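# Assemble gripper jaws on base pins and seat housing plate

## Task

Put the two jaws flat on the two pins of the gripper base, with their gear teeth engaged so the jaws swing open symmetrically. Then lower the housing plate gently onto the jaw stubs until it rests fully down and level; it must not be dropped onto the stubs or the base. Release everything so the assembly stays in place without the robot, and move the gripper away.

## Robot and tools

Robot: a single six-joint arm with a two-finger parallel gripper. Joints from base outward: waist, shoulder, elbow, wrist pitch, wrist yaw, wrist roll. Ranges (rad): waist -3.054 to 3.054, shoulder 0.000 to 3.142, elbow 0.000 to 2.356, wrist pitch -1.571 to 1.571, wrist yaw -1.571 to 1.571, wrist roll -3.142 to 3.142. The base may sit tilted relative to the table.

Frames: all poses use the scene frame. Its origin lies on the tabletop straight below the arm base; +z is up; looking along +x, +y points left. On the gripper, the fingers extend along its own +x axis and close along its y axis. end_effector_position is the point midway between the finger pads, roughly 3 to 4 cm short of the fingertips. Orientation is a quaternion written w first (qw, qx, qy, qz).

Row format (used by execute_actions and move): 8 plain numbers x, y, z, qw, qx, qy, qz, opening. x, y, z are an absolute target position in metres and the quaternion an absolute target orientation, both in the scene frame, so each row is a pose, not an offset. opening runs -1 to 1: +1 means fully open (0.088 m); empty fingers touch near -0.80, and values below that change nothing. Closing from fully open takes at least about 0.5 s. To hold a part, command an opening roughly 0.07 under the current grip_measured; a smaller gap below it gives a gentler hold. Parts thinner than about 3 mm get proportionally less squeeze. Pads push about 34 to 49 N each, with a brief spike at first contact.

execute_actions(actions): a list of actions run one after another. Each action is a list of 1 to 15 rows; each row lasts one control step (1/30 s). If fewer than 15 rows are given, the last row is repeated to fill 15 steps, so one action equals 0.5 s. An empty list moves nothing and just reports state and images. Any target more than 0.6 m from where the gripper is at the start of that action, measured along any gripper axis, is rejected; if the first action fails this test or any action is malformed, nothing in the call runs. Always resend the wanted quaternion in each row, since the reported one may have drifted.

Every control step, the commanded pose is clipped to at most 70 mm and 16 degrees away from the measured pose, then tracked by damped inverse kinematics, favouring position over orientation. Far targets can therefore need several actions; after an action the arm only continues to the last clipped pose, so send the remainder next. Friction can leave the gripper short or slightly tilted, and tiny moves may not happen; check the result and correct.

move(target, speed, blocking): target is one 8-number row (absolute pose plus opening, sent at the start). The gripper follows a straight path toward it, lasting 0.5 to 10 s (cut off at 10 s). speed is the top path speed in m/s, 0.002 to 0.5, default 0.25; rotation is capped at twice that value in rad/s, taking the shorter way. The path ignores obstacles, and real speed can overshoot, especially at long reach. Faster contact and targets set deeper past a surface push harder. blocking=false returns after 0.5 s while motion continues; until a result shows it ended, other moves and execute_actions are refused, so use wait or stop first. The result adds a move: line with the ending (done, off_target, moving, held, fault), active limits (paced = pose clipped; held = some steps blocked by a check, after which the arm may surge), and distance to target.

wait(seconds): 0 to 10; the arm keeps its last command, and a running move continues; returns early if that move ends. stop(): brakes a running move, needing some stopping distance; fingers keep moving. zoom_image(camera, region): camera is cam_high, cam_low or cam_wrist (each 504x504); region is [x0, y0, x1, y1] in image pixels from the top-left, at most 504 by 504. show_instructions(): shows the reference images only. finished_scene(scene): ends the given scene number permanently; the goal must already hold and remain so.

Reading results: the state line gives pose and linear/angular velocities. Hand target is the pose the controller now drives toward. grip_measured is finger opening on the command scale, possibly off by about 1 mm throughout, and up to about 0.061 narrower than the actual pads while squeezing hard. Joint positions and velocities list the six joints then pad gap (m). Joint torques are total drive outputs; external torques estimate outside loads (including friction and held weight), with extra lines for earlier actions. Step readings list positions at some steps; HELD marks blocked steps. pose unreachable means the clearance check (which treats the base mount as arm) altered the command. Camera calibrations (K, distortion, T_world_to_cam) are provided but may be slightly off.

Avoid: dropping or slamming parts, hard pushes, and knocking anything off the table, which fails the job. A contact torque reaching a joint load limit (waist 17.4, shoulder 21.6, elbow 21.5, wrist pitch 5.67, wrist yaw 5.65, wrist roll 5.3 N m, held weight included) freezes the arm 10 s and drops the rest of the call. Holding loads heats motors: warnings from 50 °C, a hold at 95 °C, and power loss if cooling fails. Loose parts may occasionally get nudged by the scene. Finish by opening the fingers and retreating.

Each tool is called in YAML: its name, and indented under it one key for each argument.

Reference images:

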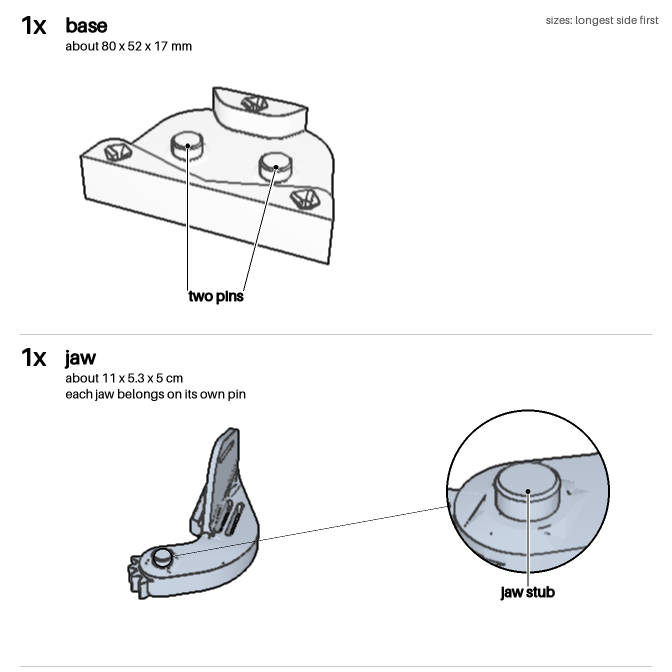

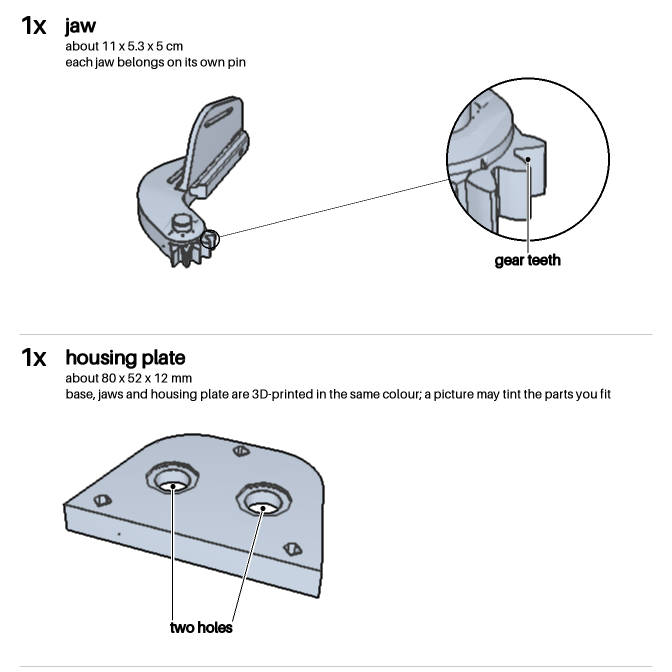

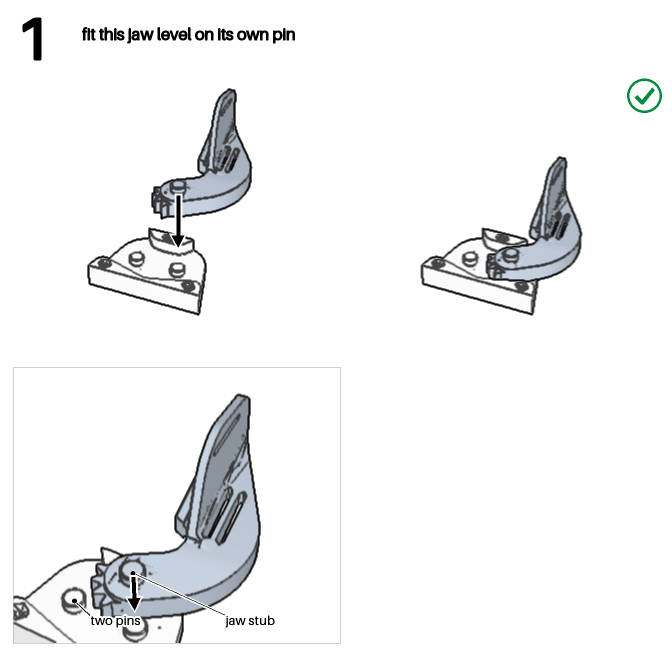

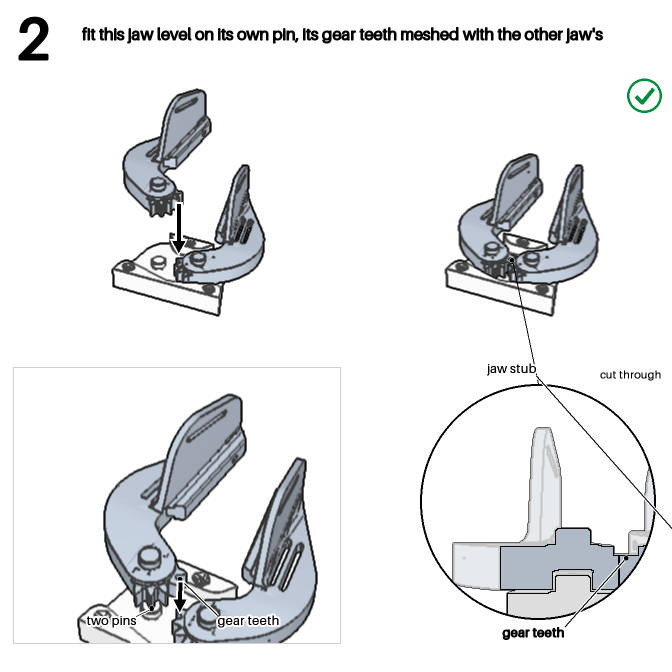

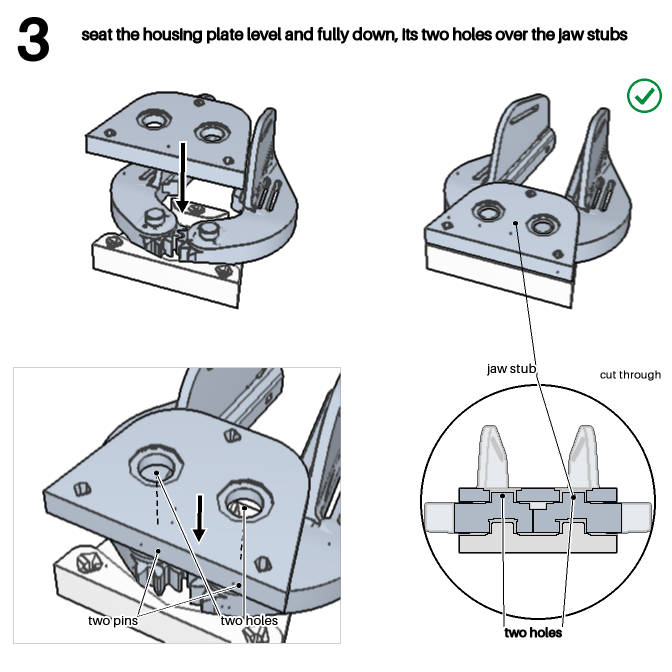

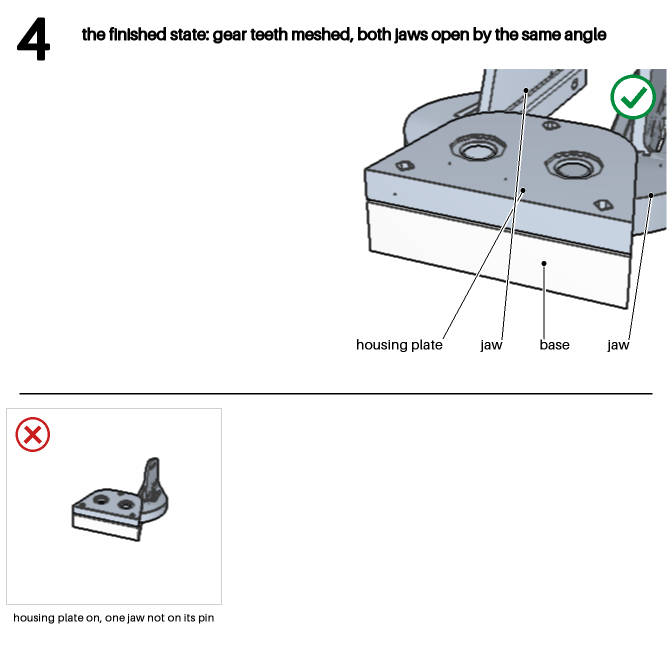

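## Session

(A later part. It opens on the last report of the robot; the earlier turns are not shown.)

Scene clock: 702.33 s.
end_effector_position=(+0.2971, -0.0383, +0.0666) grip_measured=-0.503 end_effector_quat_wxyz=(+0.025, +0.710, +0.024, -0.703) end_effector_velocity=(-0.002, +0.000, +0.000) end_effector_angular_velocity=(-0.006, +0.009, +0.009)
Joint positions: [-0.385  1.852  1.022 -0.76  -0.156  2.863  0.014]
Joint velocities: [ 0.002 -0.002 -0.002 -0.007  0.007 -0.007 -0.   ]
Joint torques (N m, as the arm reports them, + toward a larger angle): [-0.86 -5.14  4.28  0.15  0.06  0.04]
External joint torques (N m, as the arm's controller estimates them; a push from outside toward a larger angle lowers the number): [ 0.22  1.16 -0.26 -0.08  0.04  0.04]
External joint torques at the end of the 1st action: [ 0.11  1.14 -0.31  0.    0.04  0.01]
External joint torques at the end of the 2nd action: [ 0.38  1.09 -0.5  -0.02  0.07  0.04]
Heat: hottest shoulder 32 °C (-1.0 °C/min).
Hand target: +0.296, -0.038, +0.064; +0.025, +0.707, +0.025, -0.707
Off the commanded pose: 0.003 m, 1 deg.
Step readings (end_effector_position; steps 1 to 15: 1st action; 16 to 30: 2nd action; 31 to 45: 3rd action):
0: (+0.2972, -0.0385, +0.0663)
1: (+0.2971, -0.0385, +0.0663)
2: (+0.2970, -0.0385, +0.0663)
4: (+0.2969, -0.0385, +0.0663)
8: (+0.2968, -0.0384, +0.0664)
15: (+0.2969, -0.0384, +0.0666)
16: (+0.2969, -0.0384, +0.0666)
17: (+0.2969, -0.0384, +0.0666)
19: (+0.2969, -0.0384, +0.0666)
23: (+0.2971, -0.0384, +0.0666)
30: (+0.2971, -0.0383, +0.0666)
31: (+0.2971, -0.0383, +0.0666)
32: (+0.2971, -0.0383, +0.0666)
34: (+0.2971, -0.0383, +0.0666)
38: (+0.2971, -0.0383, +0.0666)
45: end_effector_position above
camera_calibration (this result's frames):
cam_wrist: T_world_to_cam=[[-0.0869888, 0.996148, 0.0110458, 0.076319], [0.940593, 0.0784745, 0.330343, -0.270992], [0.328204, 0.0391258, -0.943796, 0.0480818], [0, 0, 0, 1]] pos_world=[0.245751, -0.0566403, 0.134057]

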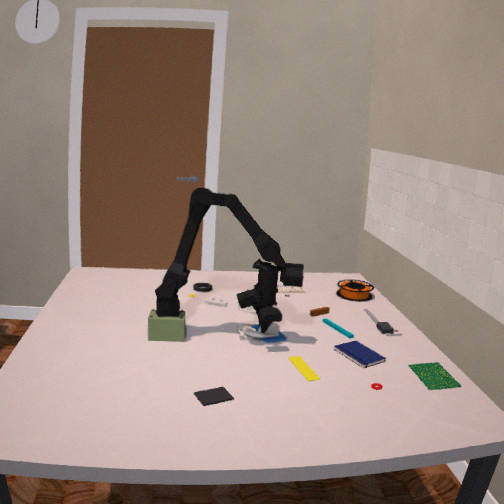

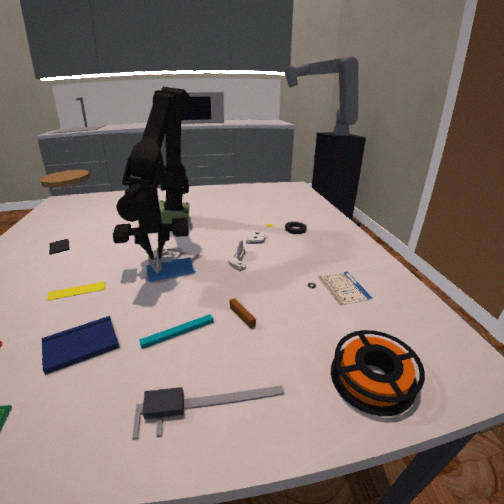

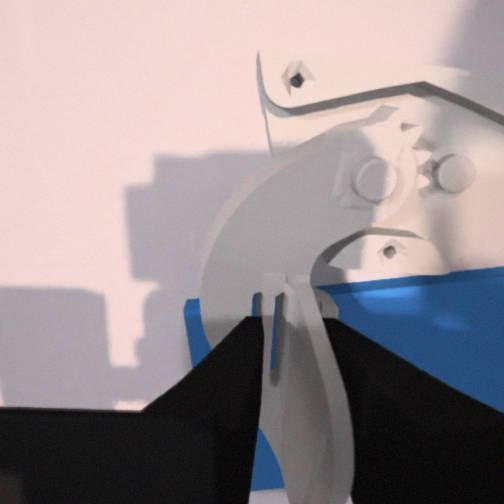

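execute_actions:
  actions: []

Scene clock: 723.93 s.
end_effector_position=(+0.2971, -0.0383, +0.0666) grip_measured=-0.503 end_effector_quat_wxyz=(+0.025, +0.710, +0.024, -0.703) end_effector_velocity=(-0.002, +0.001, +0.000) end_effector_angular_velocity=(+0.008, +0.005, +0.019)
Joint positions: [-0.385  1.852  1.022 -0.76  -0.156  2.863  0.014]
Joint velocities: [-0.002 -0.002 -0.002 -0.007 -0.007 -0.022 -0.   ]
Joint torques (N m, as the arm reports them, + toward a larger angle): [-0.9  -5.26  4.25  0.16  0.08  0.02]
External joint torques (N m, as the arm's controller estimates them; a push from outside toward a larger angle lowers the number): [ 0.21  1.08 -0.31 -0.06  0.06  0.03]
Heat: hottest shoulder 32 °C (-1.0 °C/min).
Hand target: +0.296, -0.038, +0.064; +0.025, +0.707, +0.025, -0.707
Off the commanded pose: 0.003 m, 1 deg.
camera_calibration (this result's frames):
cam_wrist: T_world_to_cam=[[-0.0869888, 0.996148, 0.0110458, 0.076319], [0.940593, 0.0784745, 0.330343, -0.270992], [0.328204, 0.0391258, -0.943796, 0.0480818], [0, 0, 0, 1]] pos_world=[0.245751, -0.0566403, 0.134057]

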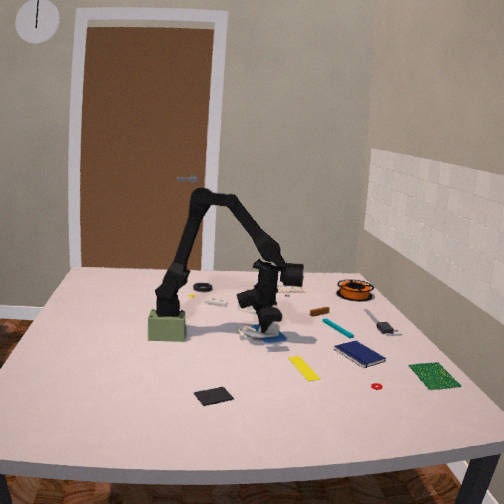

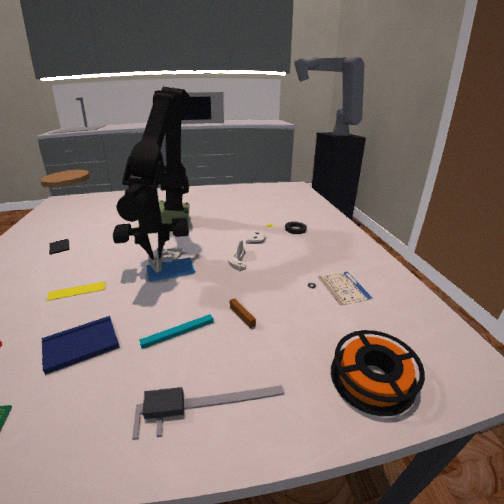

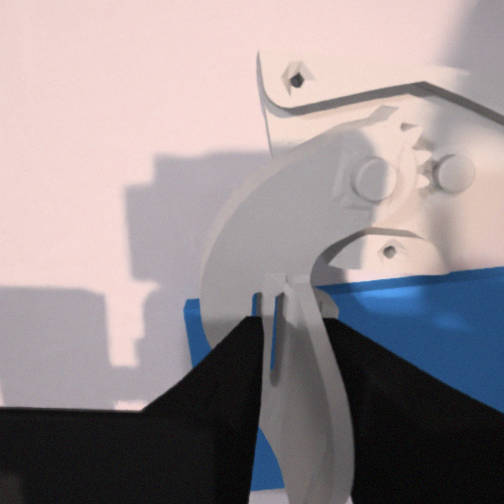

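zoom_image:
  camera: "cam_wrist"
  region: [252, 40, 504, 292]

zoom_image:
  camera: "cam_high"
  region: [225, 300, 305, 360]

zoom_image:
  camera: "cam_low"
  region: [120, 220, 220, 295]

Region (252, 40, 504, 292) of cam_wrist's 504x504 image, scaled by 2.000, with more detail than that image has.

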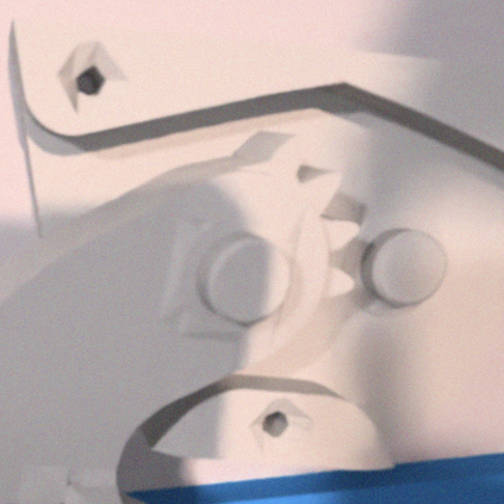

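Region (225, 300, 305, 360) of cam_high's 504x504 image, scaled by 6.300, with more detail than that image has; it fills the top 378 rows of this view, and the rest is white.

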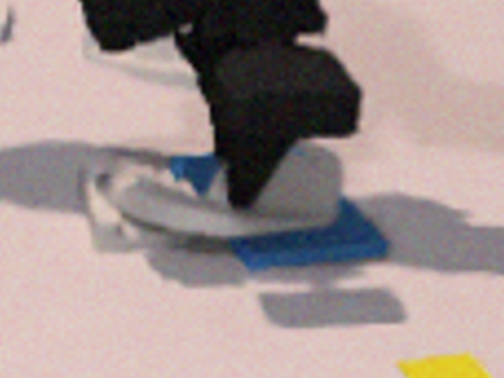

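Region (120, 220, 220, 295) of cam_low's 504x504 image, scaled by 5.040, with more detail than that image has; it fills the top 378 rows of this view, and the rest is white.

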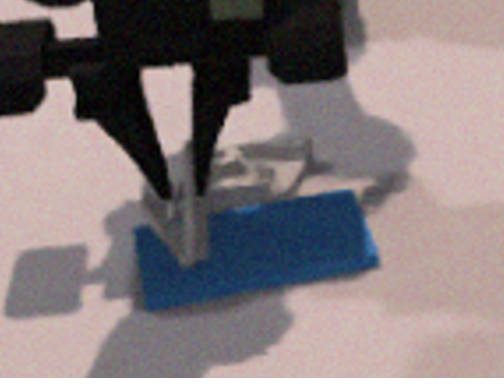

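execute_actions:
  actions:
    - [[0.2955,-0.038,0.064,0.0247,0.7067,0.0247,-0.7067,-0.62]]
    - [[0.2955,-0.038,0.064,0.0247,0.7067,0.0247,-0.7067,-0.72]]
    - [[0.2955,-0.038,0.064,0.0247,0.7067,0.0247,-0.7067,-0.9]]

zoom_image:
  camera: "cam_wrist"
  region: [252, 40, 504, 292]

Scene clock: 825.63 s.
end_effector_position=(+0.2968, -0.0382, +0.0666) grip_measured=-0.780 end_effector_quat_wxyz=(+0.025, +0.710, +0.025, -0.704) end_effector_velocity=(+0.003, +0.004, +0.001) end_effector_angular_velocity=(+0.019, -0.016, -0.003)
Joint positions: [-0.385  1.852  1.022 -0.761 -0.156  2.863  0.001]
Joint velocities: [ 0.002 -0.002  0.002  0.007 -0.022  0.007  0.   ]
Joint torques (N m, as the arm reports them, + toward a larger angle): [-0.8  -5.27  4.27  0.22  0.05  0.02]
External joint torques (N m, as the arm's controller estimates them; a push from outside toward a larger angle lowers the number): [ 0.22  1.09 -0.33 -0.02  0.04  0.02]
External joint torques at the end of the 1st action: [ 0.29  0.96 -0.36 -0.05  0.07  0.04]
External joint torques at the end of the 2nd action: [ 0.27  1.07 -0.45  0.    0.07  0.02]
Heat: hottest shoulder 31 °C (-1.0 °C/min).
Hand target: +0.295, -0.038, +0.064; +0.025, +0.707, +0.025, -0.707
Off the commanded pose: 0.003 m, 0 deg.
Step readings (end_effector_position; steps 1 to 15: 1st action; 16 to 30: 2nd action; 31 to 45: 3rd action):
0: (+0.2971, -0.0383, +0.0666)
1: (+0.2971, -0.0383, +0.0666)
2: (+0.2971, -0.0383, +0.0666)
4: (+0.2970, -0.0383, +0.0666)
8: (+0.2969, -0.0383, +0.0666)
15: (+0.2969, -0.0383, +0.0666)
16: (+0.2968, -0.0383, +0.0666)
17: (+0.2968, -0.0383, +0.0666)
19: (+0.2968, -0.0383, +0.0666)
23: (+0.2969, -0.0382, +0.0666)
30: (+0.2969, -0.0382, +0.0666)
31: (+0.2969, -0.0382, +0.0666)
32: (+0.2968, -0.0382, +0.0666)
34: (+0.2968, -0.0382, +0.0666)
38: (+0.2968, -0.0382, +0.0666)
45: end_effector_position above
camera_calibration (this result's frames):
cam_wrist: T_world_to_cam=[[-0.0871139, 0.996132, 0.0114936, 0.0761196], [0.941088, 0.078505, 0.328924, -0.27076], [0.326749, 0.0394703, -0.944286, 0.0486337], [0, 0, 0, 1]] pos_world=[0.245549, -0.0564888, 0.134109]

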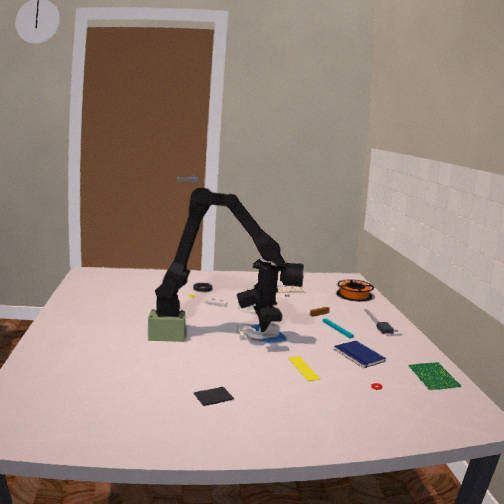

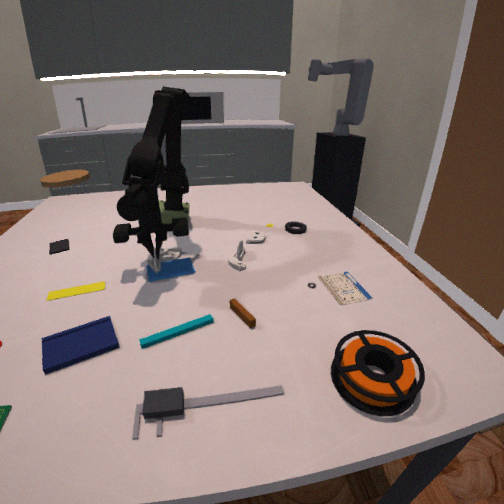

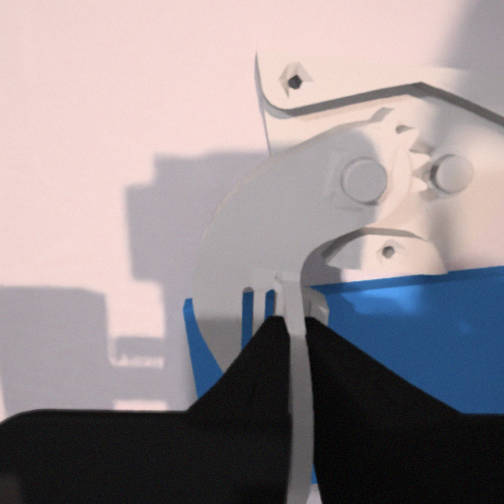

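Region (252, 40, 504, 292) of cam_wrist's 504x504 image, scaled by 2.000, with more detail than that image has.

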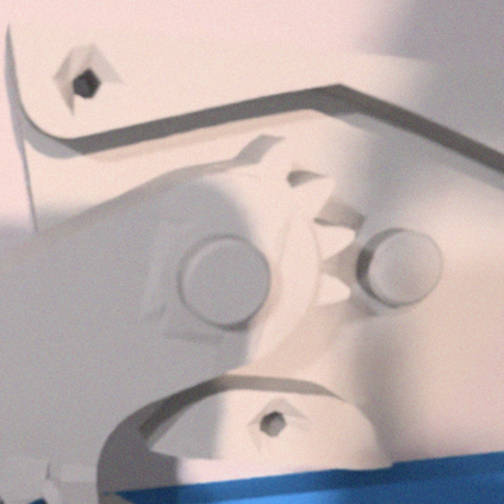

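execute_actions:
  actions:
    - [[0.2952,-0.038,0.0645,0.0247,0.7067,0.0247,-0.7067,-0.9],[0.2949,-0.038,0.0645,0.0247,0.7067,0.0247,-0.7067,-0.9],[0.2946,-0.038,0.0645,0.0247,0.7067,0.0247,-0.7067,-0.9],[0.2943,-0.038,0.0645,0.0247,0.7067,0.0247,-0.7067,-0.9],[0.2940,-0.038,0.0645,0.0247,0.7067,0.0247,-0.7067,-0.9],[0.2937,-0.038,0.0645,0.0247,0.7067,0.0247,-0.7067,-0.9],[0.2935,-0.038,0.0645,0.0247,0.7067,0.0247,-0.7067,-0.9]]

zoom_image:
  camera: "cam_wrist"
  region: [252, 40, 504, 292]

Scene clock: 867.50 s.
end_effector_position=(+0.2968, -0.0382, +0.0666) grip_measured=-0.780 end_effector_quat_wxyz=(+0.025, +0.710, +0.025, -0.704) end_effector_velocity=(-0.002, +0.001, -0.001) end_effector_angular_velocity=(+0.024, +0.006, -0.002)
Joint positions: [-0.385  1.852  1.022 -0.761 -0.156  2.863  0.001]
Joint velocities: [-0.007  0.002 -0.002 -0.007 -0.022 -0.007 -0.   ]
Joint torques (N m, as the arm reports them, + toward a larger angle): [-1.05 -6.03  3.31  0.3   0.08 -0.08]
External joint torques (N m, as the arm's controller estimates them; a push from outside toward a larger angle lowers the number): [ 0.08  0.27 -1.25  0.06  0.05 -0.08]
Heat: hottest shoulder 31 °C (+0.0 °C/min).
Hand target: +0.294, -0.038, +0.064; +0.025, +0.707, +0.025, -0.707
Off the commanded pose: 0.004 m, 0 deg.
Step readings (end_effector_position):
0: (+0.2968, -0.0382, +0.0666)
1: (+0.2968, -0.0382, +0.0666)
2: (+0.2968, -0.0382, +0.0666)
4: (+0.2968, -0.0382, +0.0666)
8: (+0.2968, -0.0382, +0.0666)
15: end_effector_position above
camera_calibration (this result's frames):
cam_wrist: T_world_to_cam=[[-0.0871139, 0.996132, 0.0114936, 0.0761196], [0.941088, 0.078505, 0.328924, -0.27076], [0.326749, 0.0394703, -0.944286, 0.0486337], [0, 0, 0, 1]] pos_world=[0.245549, -0.0564888, 0.134109]

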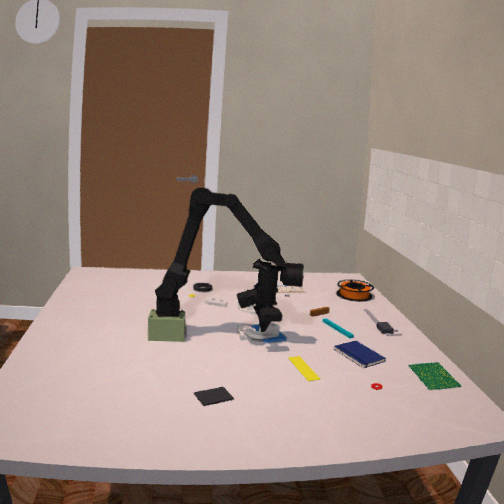

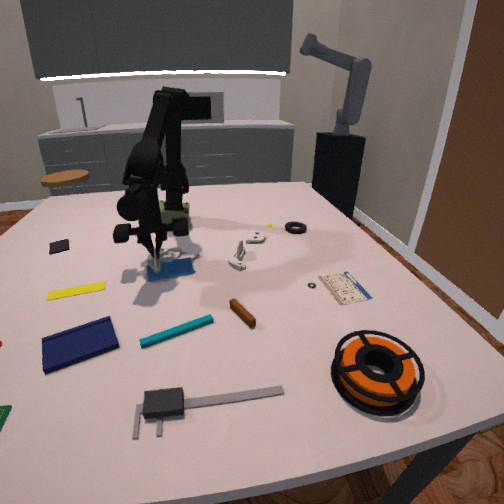

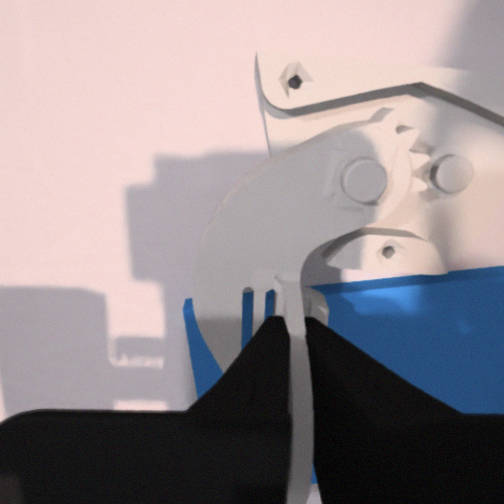

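Region (252, 40, 504, 292) of cam_wrist's 504x504 image, scaled by 2.000, with more detail than that image has.

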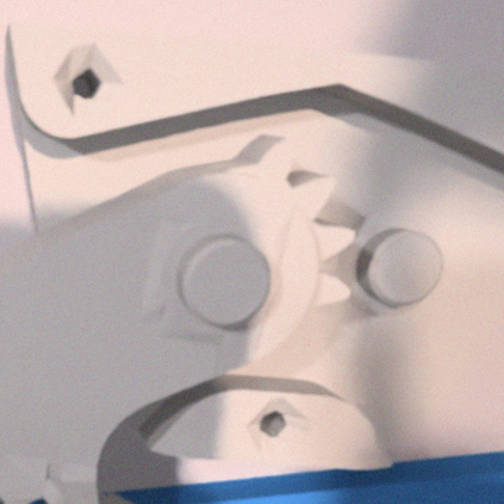

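execute_actions:
  actions:
    - [[0.2932,-0.038,0.0645,0.0247,0.7067,0.0247,-0.7067,-0.9],[0.2930,-0.038,0.0645,0.0247,0.7067,0.0247,-0.7067,-0.9],[0.2928,-0.038,0.0645,0.0247,0.7067,0.0247,-0.7067,-0.9],[0.2926,-0.038,0.0645,0.0247,0.7067,0.0247,-0.7067,-0.9],[0.2924,-0.038,0.0645,0.0247,0.7067,0.0247,-0.7067,-0.9],[0.2922,-0.038,0.0645,0.0247,0.7067,0.0247,-0.7067,-0.9],[0.2920,-0.038,0.0645,0.0247,0.7067,0.0247,-0.7067,-0.9]]

zoom_image:
  camera: "cam_wrist"
  region: [252, 40, 504, 292]

Scene clock: 875.63 s.
end_effector_position=(+0.2964, -0.0381, +0.0663) grip_measured=-0.780 end_effector_quat_wxyz=(+0.025, +0.710, +0.025, -0.703) end_effector_velocity=(-0.000, +0.000, +0.001) end_effector_angular_velocity=(+0.006, -0.009, +0.006)
Joint positions: [-0.385  1.851  1.019 -0.759 -0.156  2.863  0.001]
Joint velocities: [-0.002 -0.007 -0.007  0.007 -0.007 -0.007 -0.   ]
Joint torques (N m, as the arm reports them, + toward a larger angle): [-1.27 -6.49  2.91  0.17  0.09 -0.13]
External joint torques (N m, as the arm's controller estimates them; a push from outside toward a larger angle lowers the number): [-0.19 -0.08 -1.71 -0.07  0.08 -0.13]
Heat: hottest shoulder 32 °C (+1.0 °C/min).
Hand target: +0.292, -0.038, +0.064; +0.025, +0.707, +0.025, -0.707
Off the commanded pose: 0.005 m, 1 deg.
Step readings (end_effector_position):
0: (+0.2968, -0.0382, +0.0666)
1: (+0.2968, -0.0382, +0.0666)
2: (+0.2966, -0.0381, +0.0665)
4: (+0.2966, -0.0381, +0.0665)
8: (+0.2964, -0.0381, +0.0663)
15: end_effector_position above
camera_calibration (this result's frames):
cam_wrist: T_world_to_cam=[[-0.0872388, 0.996124, 0.011273, 0.076113], [0.940836, 0.0786667, 0.329606, -0.270332], [0.327441, 0.0393604, -0.944051, 0.0482841], [0, 0, 0, 1]] pos_world=[0.245168, -0.0564523, 0.133828]

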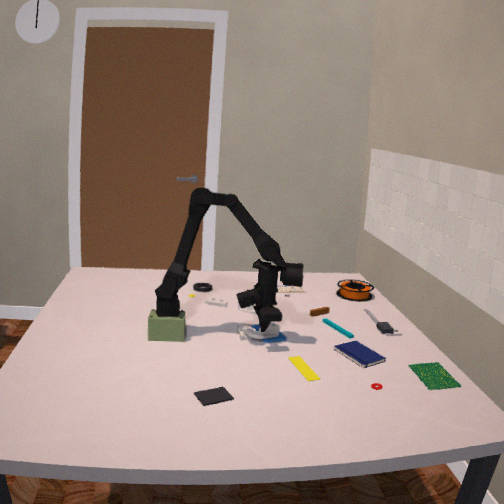

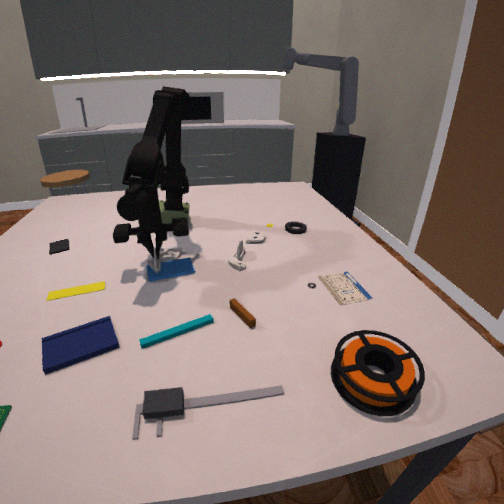

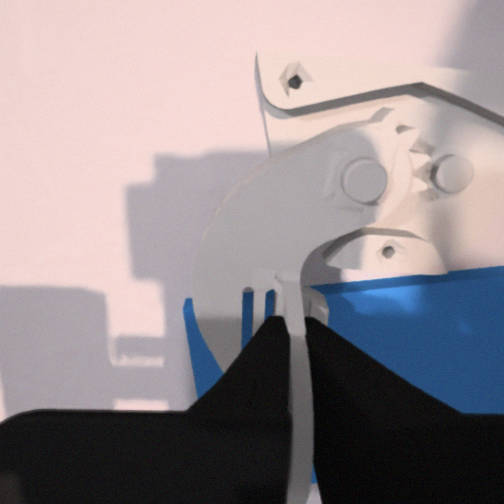

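Region (252, 40, 504, 292) of cam_wrist's 504x504 image, scaled by 2.000, with more detail than that image has.

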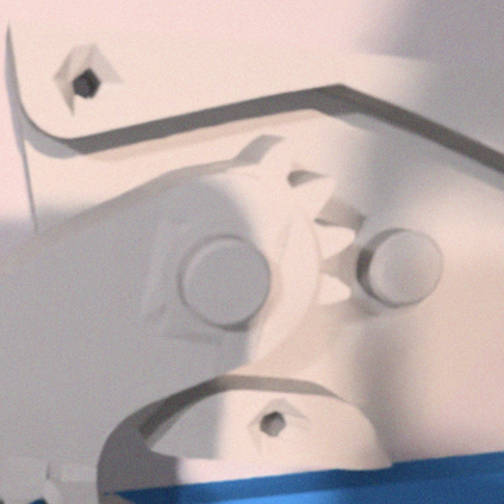

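execute_actions:
  actions:
    - [[0.298,-0.038,0.070,0.0247,0.7067,0.0247,-0.7067,-0.9],[0.299,-0.038,0.073,0.0247,0.7067,0.0247,-0.7067,-0.9],[0.300,-0.038,0.076,0.0247,0.7067,0.0247,-0.7067,-0.9],[0.300,-0.038,0.079,0.0247,0.7067,0.0247,-0.7067,-0.9],[0.300,-0.038,0.082,0.0247,0.7067,0.0247,-0.7067,-0.9],[0.300,-0.038,0.085,0.0247,0.7067,0.0247,-0.7067,-0.9],[0.300,-0.038,0.088,0.0247,0.7067,0.0247,-0.7067,-0.9]]
    - [[0.300,-0.038,0.088,0.0247,0.7067,0.0247,-0.7067,-0.9]]

zoom_image:
  camera: "cam_wrist"
  region: [252, 40, 504, 292]

Scene clock: 899.57 s.
end_effector_position=(+0.2954, -0.0367, +0.0813) grip_measured=-0.780 end_effector_quat_wxyz=(+0.021, +0.698, +0.027, -0.715) end_effector_velocity=(-0.001, +0.001, +0.000) end_effector_angular_velocity=(+0.009, +0.005, +0.004)
Joint positions: [-0.389  1.842  1.076 -0.859 -0.156  2.857  0.001]
Joint velocities: [-0.002  0.002  0.002 -0.007 -0.007 -0.007 -0.   ]
Joint torques (N m, as the arm reports them, + toward a larger angle): [-1.4  -7.73  5.97 -0.06  0.13 -0.09]
External joint torques (N m, as the arm's controller estimates them; a push from outside toward a larger angle lowers the number): [-0.26 -1.4   1.32 -0.23  0.1  -0.09]
External joint torques at the end of the 1st action: [-0.44 -1.44  1.23 -0.21  0.13 -0.11]
Heat: hottest shoulder 33 °C (+2.0 °C/min).
Hand target: +0.300, -0.038, +0.088; +0.025, +0.707, +0.025, -0.707
Off the commanded pose: 0.008 m, 1 deg.
Step readings (end_effector_position; steps 1 to 15: 1st action; 16 to 30: 2nd action):
0: (+0.2963, -0.0381, +0.0662)
1: (+0.2964, -0.0381, +0.0665)
2: (+0.2961, -0.0379, +0.0672)
4: (+0.2939, -0.0372, +0.0688)
8: (+0.2942, -0.0367, +0.0746)
15: (+0.2956, -0.0368, +0.0807)
16: (+0.2955, -0.0368, +0.0808)
17: (+0.2954, -0.0368, +0.0809)
19: (+0.2954, -0.0367, +0.0811)
23: (+0.2956, -0.0367, +0.0813)
30: end_effector_position above
camera_calibration (this result's frames):
cam_wrist: T_world_to_cam=[[-0.0841767, 0.996225, 0.0211956, 0.0727315], [0.951268, 0.0740091, 0.299352, -0.275239], [0.296653, 0.0453611, -0.953907, 0.0728486], [0, 0, 0, 1]] pos_world=[0.246338, -0.0553912, 0.150343]

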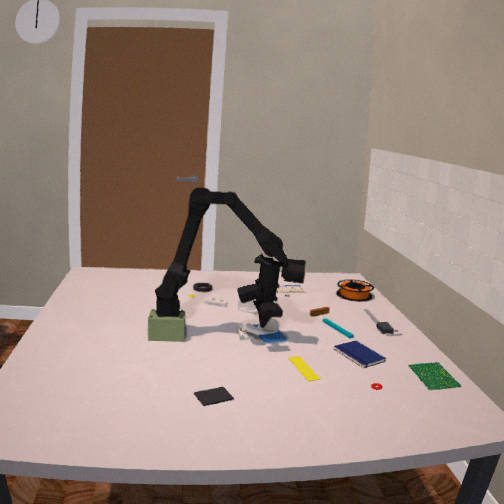

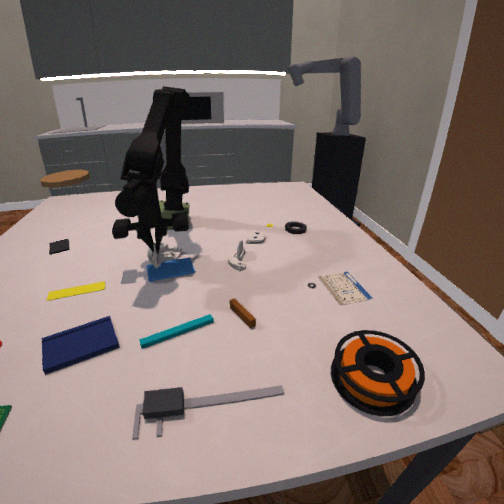

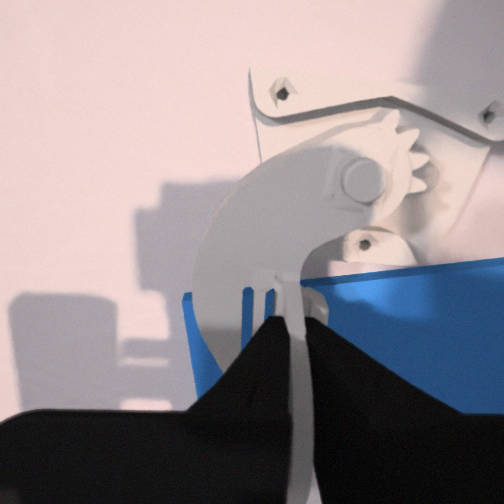

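Region (252, 40, 504, 292) of cam_wrist's 504x504 image, scaled by 2.000, with more detail than that image has.

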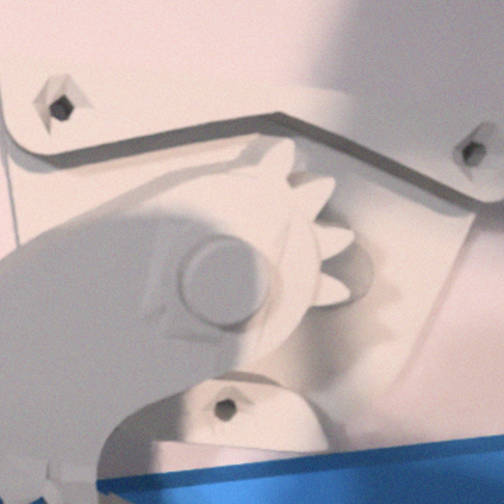

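execute_actions:
  actions:
    - [[0.299,-0.0382,0.086,0.0247,0.7067,0.0247,-0.7067,-0.9],[0.298,-0.0383,0.084,0.0247,0.7067,0.0247,-0.7067,-0.9],[0.297,-0.0384,0.082,0.0247,0.7067,0.0247,-0.7067,-0.9],[0.296,-0.0385,0.080,0.0247,0.7067,0.0247,-0.7067,-0.9],[0.295,-0.0386,0.078,0.0247,0.7067,0.0247,-0.7067,-0.9],[0.294,-0.0387,0.077,0.0247,0.7067,0.0247,-0.7067,-0.9],[0.2935,-0.0387,0.076,0.0247,0.7067,0.0247,-0.7067,-0.9],[0.293,-0.0387,0.075,0.0247,0.7067,0.0247,-0.7067,-0.9],[0.2925,-0.0387,0.074,0.0247,0.7067,0.0247,-0.7067,-0.9],[0.2925,-0.0387,0.073,0.0247,0.7067,0.0247,-0.7067,-0.9],[0.2925,-0.0387,0.072,0.0247,0.7067,0.0247,-0.7067,-0.9],[0.2925,-0.0387,0.071,0.0247,0.7067,0.0247,-0.7067,-0.9],[0.2925,-0.0387,0.070,0.0247,0.7067,0.0247,-0.7067,-0.9],[0.2925,-0.0387,0.069,0.0247,0.7067,0.0247,-0.7067,-0.9],[0.2925,-0.0387,0.068,0.0247,0.7067,0.0247,-0.7067,-0.9]]
    - [[0.2925,-0.0387,0.068,0.0247,0.7067,0.0247,-0.7067,-0.9]]

zoom_image:
  camera: "cam_wrist"
  region: [252, 40, 504, 292]

Scene clock: 945.47 s.
end_effector_position=(+0.2945, -0.0384, +0.0695) grip_measured=-0.780 end_effector_quat_wxyz=(+0.025, +0.709, +0.026, -0.705) end_effector_velocity=(-0.005, -0.001, -0.002) end_effector_angular_velocity=(-0.004, +0.018, -0.012)
Joint positions: [-0.389  1.841  1.021 -0.775 -0.156  2.857  0.001]
Joint velocities: [-0.002  0.002 -0.007 -0.007  0.007  0.007  0.   ]
Joint torques (N m, as the arm reports them, + toward a larger angle): [-1.16 -5.76  3.7   0.25  0.05  0.01]
External joint torques (N m, as the arm's controller estimates them; a push from outside toward a larger angle lowers the number): [-0.08  0.48 -0.84  0.04  0.02  0.01]
External joint torques at the end of the 1st action: [ 0.02  0.11 -0.96  0.04  0.11 -0.02]
Heat: hottest shoulder 36 °C (+4.0 °C/min).
Hand target: +0.293, -0.039, +0.068; +0.025, +0.707, +0.025, -0.707
Off the commanded pose: 0.003 m, 0 deg.
Step readings (end_effector_position; steps 1 to 15: 1st action; 16 to 30: 2nd action):
0: (+0.2954, -0.0367, +0.0813)
1: (+0.2954, -0.0367, +0.0813)
2: (+0.2957, -0.0368, +0.0813)
4: (+0.2976, -0.0372, +0.0809)
8: (+0.2965, -0.0376, +0.0770)
15: (+0.2945, -0.0381, +0.0714)
16: (+0.2945, -0.0382, +0.0709)
17: (+0.2945, -0.0382, +0.0706)
19: (+0.2944, -0.0383, +0.0701)
23: (+0.2945, -0.0383, +0.0697)
30: end_effector_position above
camera_calibration (this result's frames):
cam_wrist: T_world_to_cam=[[-0.0895807, 0.995901, 0.0124956, 0.0767598], [0.941899, 0.080632, 0.326075, -0.269557], [0.323731, 0.0409796, -0.945261, 0.0531787], [0, 0, 0, 1]] pos_world=[0.243556, -0.0568895, 0.137204]

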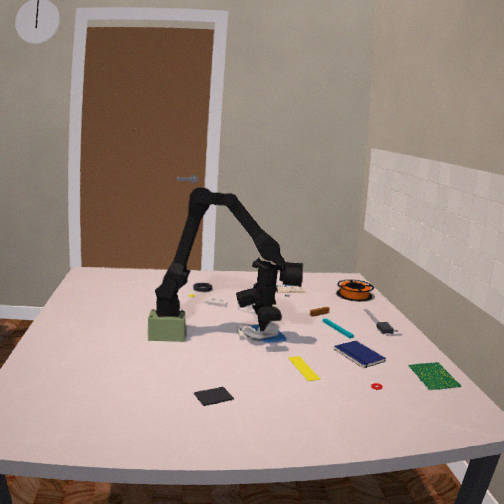

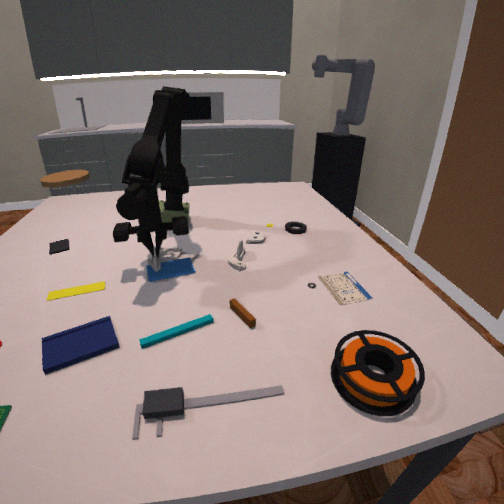

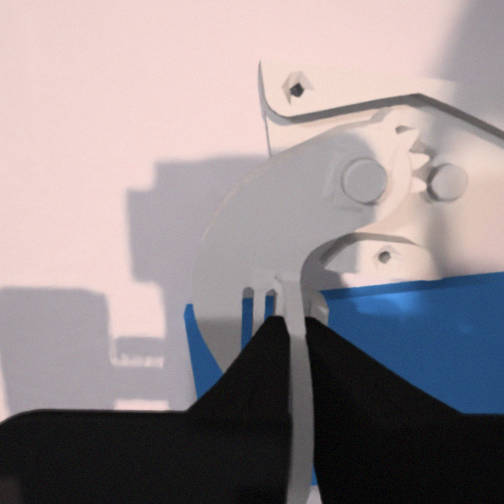

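Region (252, 40, 504, 292) of cam_wrist's 504x504 image, scaled by 2.000, with more detail than that image has.

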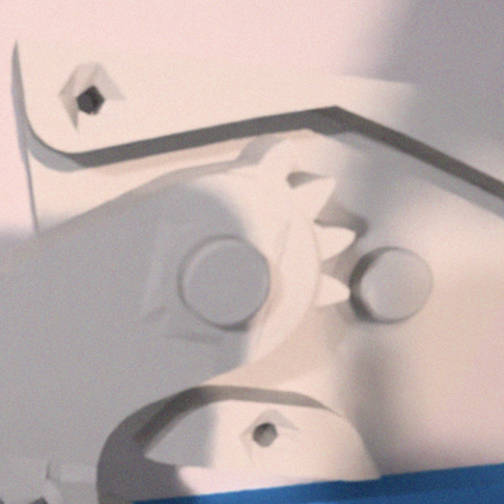

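execute_actions:
  actions:
    - [[0.2925,-0.0387,0.0675,0.0247,0.7067,0.0247,-0.7067,-0.9],[0.2925,-0.0387,0.067,0.0247,0.7067,0.0247,-0.7067,-0.9],[0.2925,-0.0387,0.0665,0.0247,0.7067,0.0247,-0.7067,-0.9],[0.2925,-0.0387,0.066,0.0247,0.7067,0.0247,-0.7067,-0.9],[0.2925,-0.0387,0.0655,0.0247,0.7067,0.0247,-0.7067,-0.9],[0.2925,-0.0387,0.065,0.0247,0.7067,0.0247,-0.7067,-0.9],[0.2925,-0.0387,0.0645,0.0247,0.7067,0.0247,-0.7067,-0.9],[0.2925,-0.0387,0.064,0.0247,0.7067,0.0247,-0.7067,-0.9],[0.2925,-0.0387,0.0635,0.0247,0.7067,0.0247,-0.7067,-0.9],[0.2925,-0.0387,0.063,0.0247,0.7067,0.0247,-0.7067,-0.9],[0.2925,-0.0387,0.0625,0.0247,0.7067,0.0247,-0.7067,-0.9],[0.2925,-0.0387,0.062,0.0247,0.7067,0.0247,-0.7067,-0.9]]
    - [[0.2925,-0.0387,0.062,0.0247,0.7067,0.0247,-0.7067,-0.9]]

zoom_image:
  camera: "cam_wrist"
  region: [252, 40, 504, 292]

Scene clock: 968.80 s.
end_effector_position=(+0.2954, -0.0391, +0.0664) grip_measured=-0.780 end_effector_quat_wxyz=(+0.026, +0.712, +0.025, -0.702) end_effector_velocity=(-0.004, +0.001, -0.001) end_effector_angular_velocity=(+0.009, +0.010, +0.018)
Joint positions: [-0.389  1.844  1.01  -0.752 -0.156  2.858  0.001]
Joint velocities: [-0.002 -0.002 -0.007 -0.007 -0.007 -0.022  0.   ]
Joint torques (N m, as the arm reports them, + toward a larger angle): [-0.83 -4.77  3.61  0.32  0.06  0.1 ]
External joint torques (N m, as the arm's controller estimates them; a push from outside toward a larger angle lowers the number): [ 0.25  1.5  -0.94  0.08  0.04  0.1 ]
External joint torques at the end of the 1st action: [ 0.1   1.39 -0.81  0.09  0.05  0.07]
Heat: hottest shoulder 35 °C (+1.0 °C/min).
Hand target: +0.292, -0.039, +0.062; +0.025, +0.707, +0.025, -0.707
Off the commanded pose: 0.005 m, 1 deg.
Step readings (end_effector_position; steps 1 to 15: 1st action; 16 to 30: 2nd action):
0: (+0.2945, -0.0384, +0.0695)
1: (+0.2945, -0.0384, +0.0694)
2: (+0.2946, -0.0384, +0.0694)
4: (+0.2948, -0.0385, +0.0692)
8: (+0.2950, -0.0386, +0.0685)
15: (+0.2952, -0.0390, +0.0667)
16: (+0.2953, -0.0390, +0.0666)
17: (+0.2955, -0.0391, +0.0666)
19: (+0.2955, -0.0391, +0.0665)
23: (+0.2955, -0.0391, +0.0665)
30: end_effector_position above
camera_calibration (this result's frames):
cam_wrist: T_world_to_cam=[[-0.0896181, 0.995929, 0.00969651, 0.0777539], [0.938862, 0.0812254, 0.334576, -0.268981], [0.332426, 0.0390877, -0.942319, 0.0471726], [0, 0, 0, 1]] pos_world=[0.243823, -0.0574332, 0.133692]

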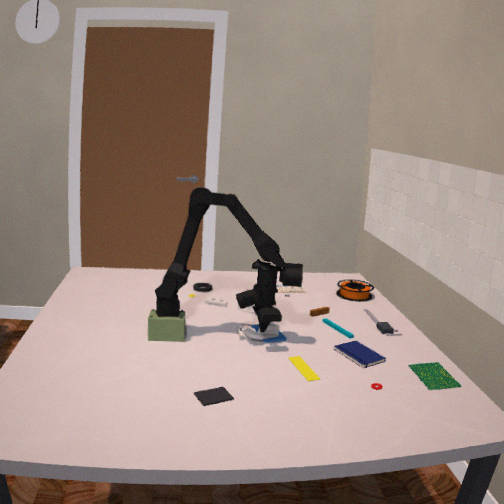

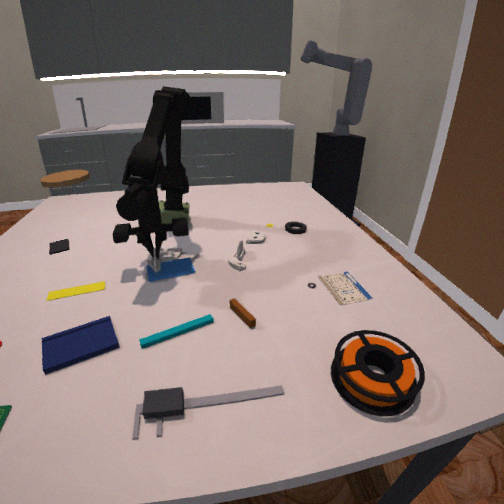

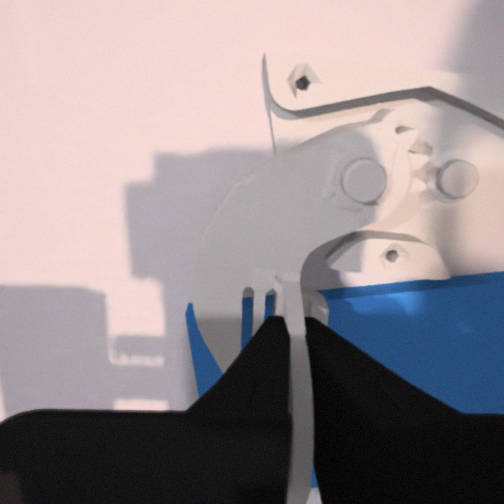

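Region (252, 40, 504, 292) of cam_wrist's 504x504 image, scaled by 2.000, with more detail than that image has.

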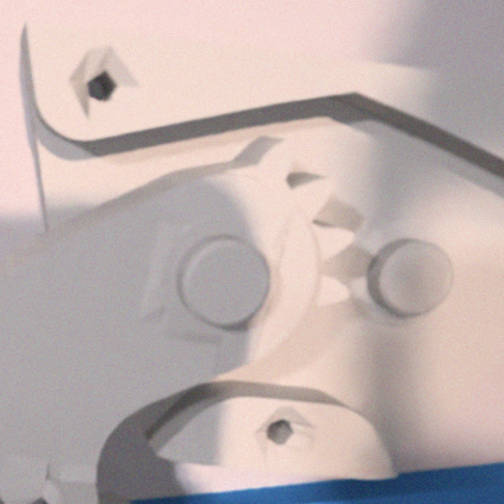

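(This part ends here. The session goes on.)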